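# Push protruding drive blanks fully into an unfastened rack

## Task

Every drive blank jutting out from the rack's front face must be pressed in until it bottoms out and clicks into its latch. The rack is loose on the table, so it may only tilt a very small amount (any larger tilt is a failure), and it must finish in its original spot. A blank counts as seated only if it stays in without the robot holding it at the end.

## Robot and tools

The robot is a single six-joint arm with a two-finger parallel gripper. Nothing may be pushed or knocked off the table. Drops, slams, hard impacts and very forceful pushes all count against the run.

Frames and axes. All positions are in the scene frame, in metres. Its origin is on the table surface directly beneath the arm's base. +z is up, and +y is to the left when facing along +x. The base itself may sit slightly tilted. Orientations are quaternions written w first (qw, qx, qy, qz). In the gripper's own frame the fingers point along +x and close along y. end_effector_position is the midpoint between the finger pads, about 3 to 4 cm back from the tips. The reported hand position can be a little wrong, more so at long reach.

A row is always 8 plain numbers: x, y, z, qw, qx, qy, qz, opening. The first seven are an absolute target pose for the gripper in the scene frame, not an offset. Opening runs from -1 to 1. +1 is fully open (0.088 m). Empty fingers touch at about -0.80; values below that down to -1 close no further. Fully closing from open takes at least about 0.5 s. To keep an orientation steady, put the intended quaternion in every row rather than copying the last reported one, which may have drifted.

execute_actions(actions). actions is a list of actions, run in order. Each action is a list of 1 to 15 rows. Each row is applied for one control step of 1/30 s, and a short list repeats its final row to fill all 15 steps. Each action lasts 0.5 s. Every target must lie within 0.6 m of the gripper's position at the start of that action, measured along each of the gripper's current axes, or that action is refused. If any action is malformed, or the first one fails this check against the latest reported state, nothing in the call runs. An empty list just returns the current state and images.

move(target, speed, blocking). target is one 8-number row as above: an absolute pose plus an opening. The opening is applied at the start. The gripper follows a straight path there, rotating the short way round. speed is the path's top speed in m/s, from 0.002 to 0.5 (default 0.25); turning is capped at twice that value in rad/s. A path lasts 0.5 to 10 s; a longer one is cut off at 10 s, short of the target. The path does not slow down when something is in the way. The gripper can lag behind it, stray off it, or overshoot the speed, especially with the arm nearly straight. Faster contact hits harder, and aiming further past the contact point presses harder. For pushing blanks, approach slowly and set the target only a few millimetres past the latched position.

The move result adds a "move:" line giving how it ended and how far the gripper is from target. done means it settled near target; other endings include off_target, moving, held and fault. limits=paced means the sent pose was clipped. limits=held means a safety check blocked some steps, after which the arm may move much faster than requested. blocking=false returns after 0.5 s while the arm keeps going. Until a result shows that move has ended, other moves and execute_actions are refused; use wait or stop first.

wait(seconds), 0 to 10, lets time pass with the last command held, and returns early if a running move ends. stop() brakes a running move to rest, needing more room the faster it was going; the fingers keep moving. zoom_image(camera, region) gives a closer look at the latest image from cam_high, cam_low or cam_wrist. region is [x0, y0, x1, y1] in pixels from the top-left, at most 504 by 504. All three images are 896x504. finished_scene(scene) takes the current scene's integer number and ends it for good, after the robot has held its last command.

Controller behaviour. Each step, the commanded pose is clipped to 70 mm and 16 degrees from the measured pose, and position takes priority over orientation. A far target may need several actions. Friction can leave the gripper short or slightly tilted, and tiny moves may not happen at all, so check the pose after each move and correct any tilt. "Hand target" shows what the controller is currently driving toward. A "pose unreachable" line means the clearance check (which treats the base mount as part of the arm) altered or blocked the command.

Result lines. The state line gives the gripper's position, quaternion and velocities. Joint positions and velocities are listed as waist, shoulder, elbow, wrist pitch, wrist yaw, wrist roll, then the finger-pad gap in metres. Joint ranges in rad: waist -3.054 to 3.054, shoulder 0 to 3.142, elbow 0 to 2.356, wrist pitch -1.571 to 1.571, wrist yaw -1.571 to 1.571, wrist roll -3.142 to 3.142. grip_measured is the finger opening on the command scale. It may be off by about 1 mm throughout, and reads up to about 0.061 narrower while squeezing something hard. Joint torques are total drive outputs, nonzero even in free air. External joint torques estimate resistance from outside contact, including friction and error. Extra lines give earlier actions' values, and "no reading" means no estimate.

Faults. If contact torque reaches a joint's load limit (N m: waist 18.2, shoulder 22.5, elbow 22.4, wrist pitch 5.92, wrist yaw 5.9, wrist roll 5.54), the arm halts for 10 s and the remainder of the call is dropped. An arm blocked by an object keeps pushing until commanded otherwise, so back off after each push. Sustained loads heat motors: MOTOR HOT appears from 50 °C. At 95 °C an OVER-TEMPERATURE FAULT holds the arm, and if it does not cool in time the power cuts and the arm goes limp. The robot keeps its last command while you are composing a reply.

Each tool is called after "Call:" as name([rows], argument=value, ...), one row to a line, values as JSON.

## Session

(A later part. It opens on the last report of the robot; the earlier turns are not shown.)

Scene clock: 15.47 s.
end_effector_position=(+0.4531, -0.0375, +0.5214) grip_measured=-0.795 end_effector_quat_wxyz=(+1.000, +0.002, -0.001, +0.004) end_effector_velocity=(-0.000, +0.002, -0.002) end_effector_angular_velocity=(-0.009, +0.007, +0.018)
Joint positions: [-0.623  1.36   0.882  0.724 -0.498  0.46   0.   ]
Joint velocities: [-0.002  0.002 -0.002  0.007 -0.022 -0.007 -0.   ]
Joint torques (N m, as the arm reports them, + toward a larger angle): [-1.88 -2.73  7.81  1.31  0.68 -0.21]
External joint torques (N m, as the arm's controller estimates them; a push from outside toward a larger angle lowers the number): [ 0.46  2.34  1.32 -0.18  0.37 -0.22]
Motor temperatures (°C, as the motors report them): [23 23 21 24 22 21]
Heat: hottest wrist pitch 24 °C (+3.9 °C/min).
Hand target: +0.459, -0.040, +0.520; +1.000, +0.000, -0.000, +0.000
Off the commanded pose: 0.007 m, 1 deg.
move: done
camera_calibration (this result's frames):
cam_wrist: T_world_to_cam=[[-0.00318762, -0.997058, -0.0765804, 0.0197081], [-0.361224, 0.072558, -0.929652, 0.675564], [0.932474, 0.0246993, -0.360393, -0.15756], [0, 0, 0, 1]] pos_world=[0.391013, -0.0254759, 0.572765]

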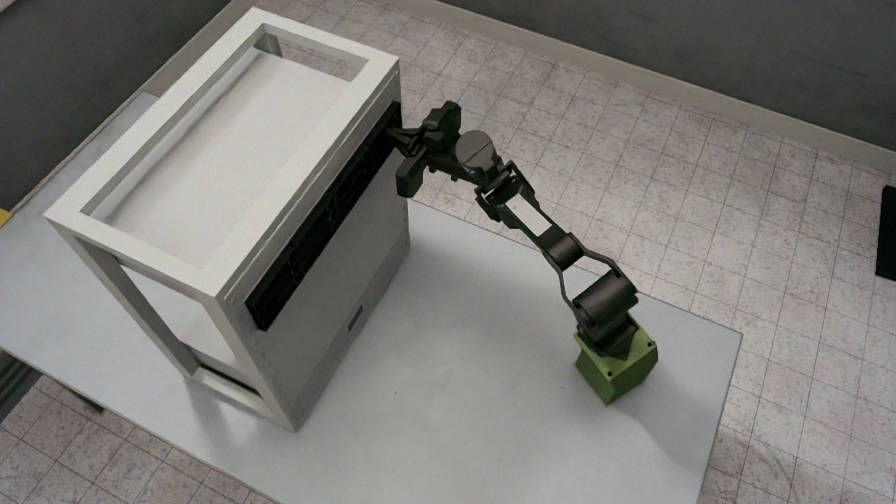

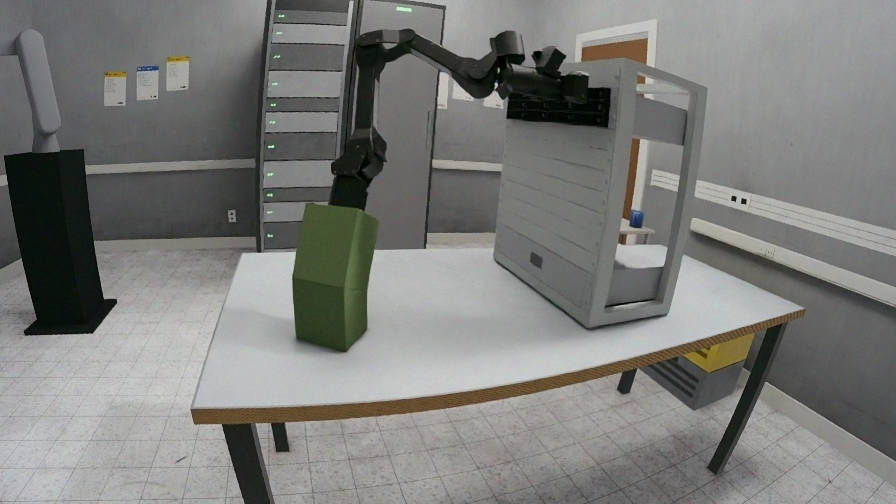

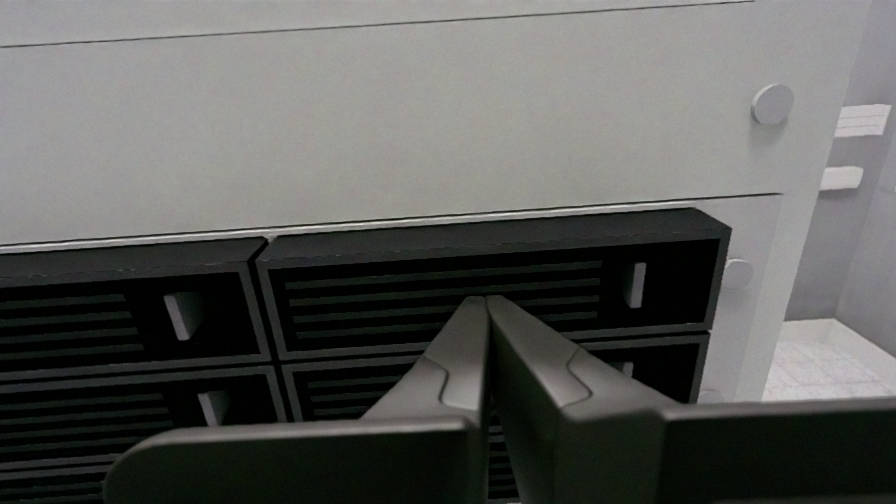

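Appears latched. Retreat and check.

Call:
move(target=[0.39,-0.02,0.52,1,0,0,0,-1])

Call:
zoom_image(camera="cam_high", region=[230, 80, 430, 340])

Scene clock: 16.53 s.
end_effector_position=(+0.3925, -0.0200, +0.5229) grip_measured=-0.795 end_effector_quat_wxyz=(+1.000, -0.006, -0.004, -0.000) end_effector_velocity=(-0.003, +0.001, +0.002) end_effector_angular_velocity=(-0.009, -0.006, -0.008)
Joint positions: [-0.689  1.101  0.688  0.67  -0.552  0.465  0.   ]
Joint velocities: [-0.002 -0.017 -0.007 -0.007  0.007 -0.007 -0.   ]
Joint torques (N m, as the arm reports them, + toward a larger angle): [-1.81 -4.51  4.46  1.2   0.14  0.23]
External joint torques (N m, as the arm's controller estimates them; a push from outside toward a larger angle lowers the number): [-0.13 -1.35 -2.12 -0.25 -0.2   0.22]
Motor temperatures (°C, as the motors report them): [23 23 22 24 22 21]
Heat: hottest wrist pitch 24 °C (+3.6 °C/min).
Hand target: +0.390, -0.020, +0.520; +1.000, -0.000, +0.000, +0.000
Off the commanded pose: 0.004 m, 1 deg.
move: done
camera_calibration (this result's frames):
cam_wrist: T_world_to_cam=[[-0.010944, -0.99806, -0.0612867, 0.0320394], [-0.355356, 0.0611715, -0.932727, 0.652912], [0.934667, 0.0115708, -0.355336, -0.104745], [0, 0, 0, 1]] pos_world=[0.330268, -0.00675038, 0.573733]

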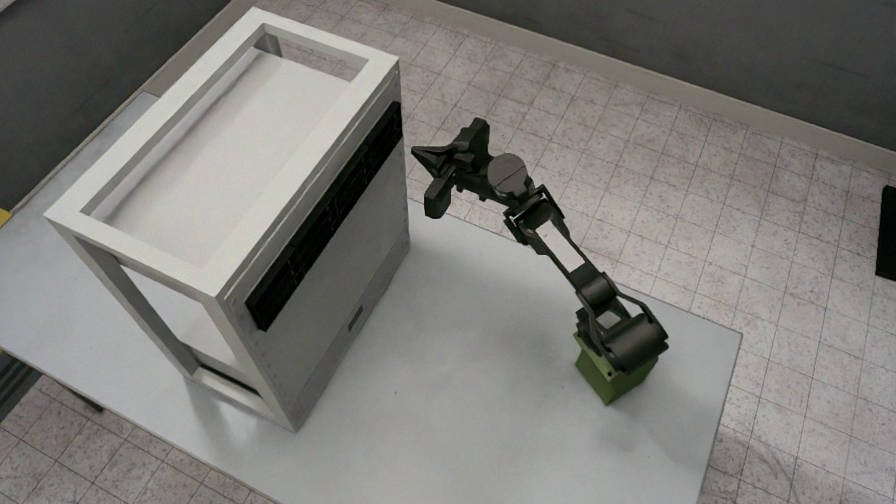

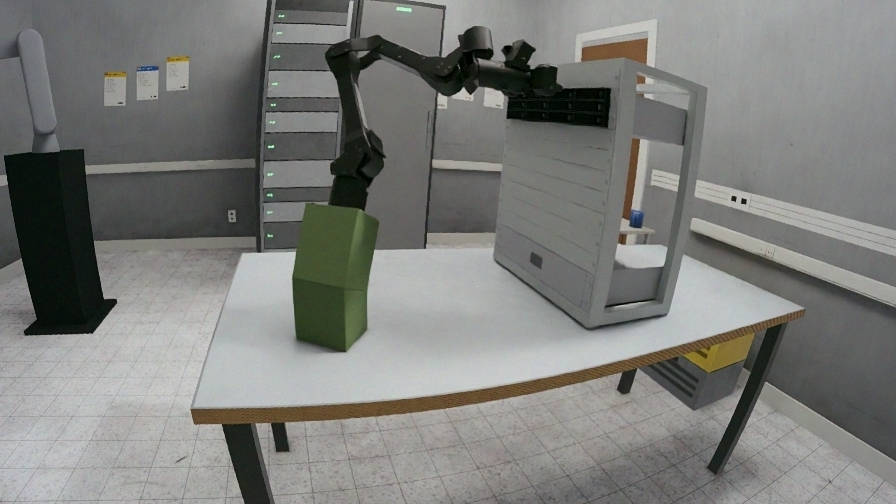

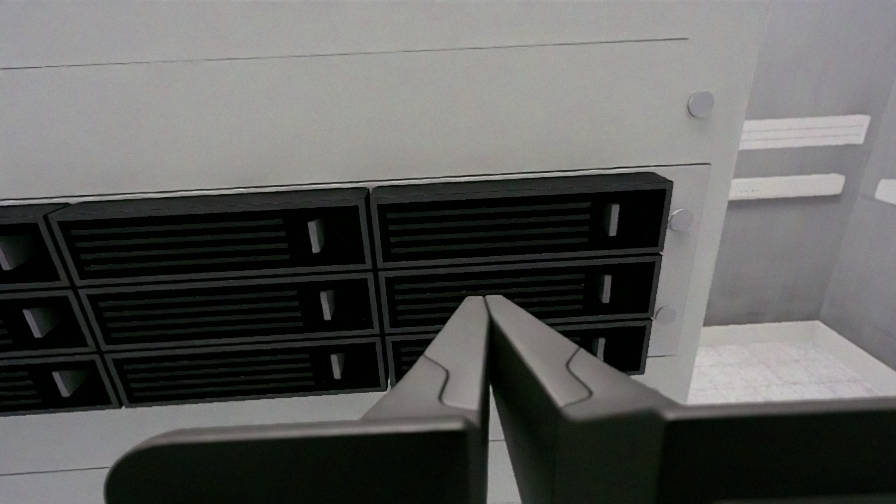

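Region (230, 80, 430, 340) of cam_high's 896x504 image, scaled by 1.938, with more detail than that image has; it fills the left 388 columns of this view, and the rest is white.

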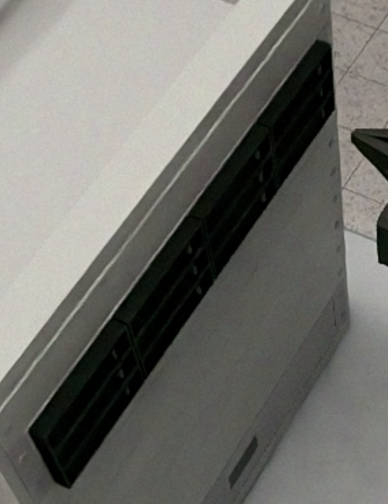

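Call:
finished_scene(scene=1)

The scene is finished: the task was done.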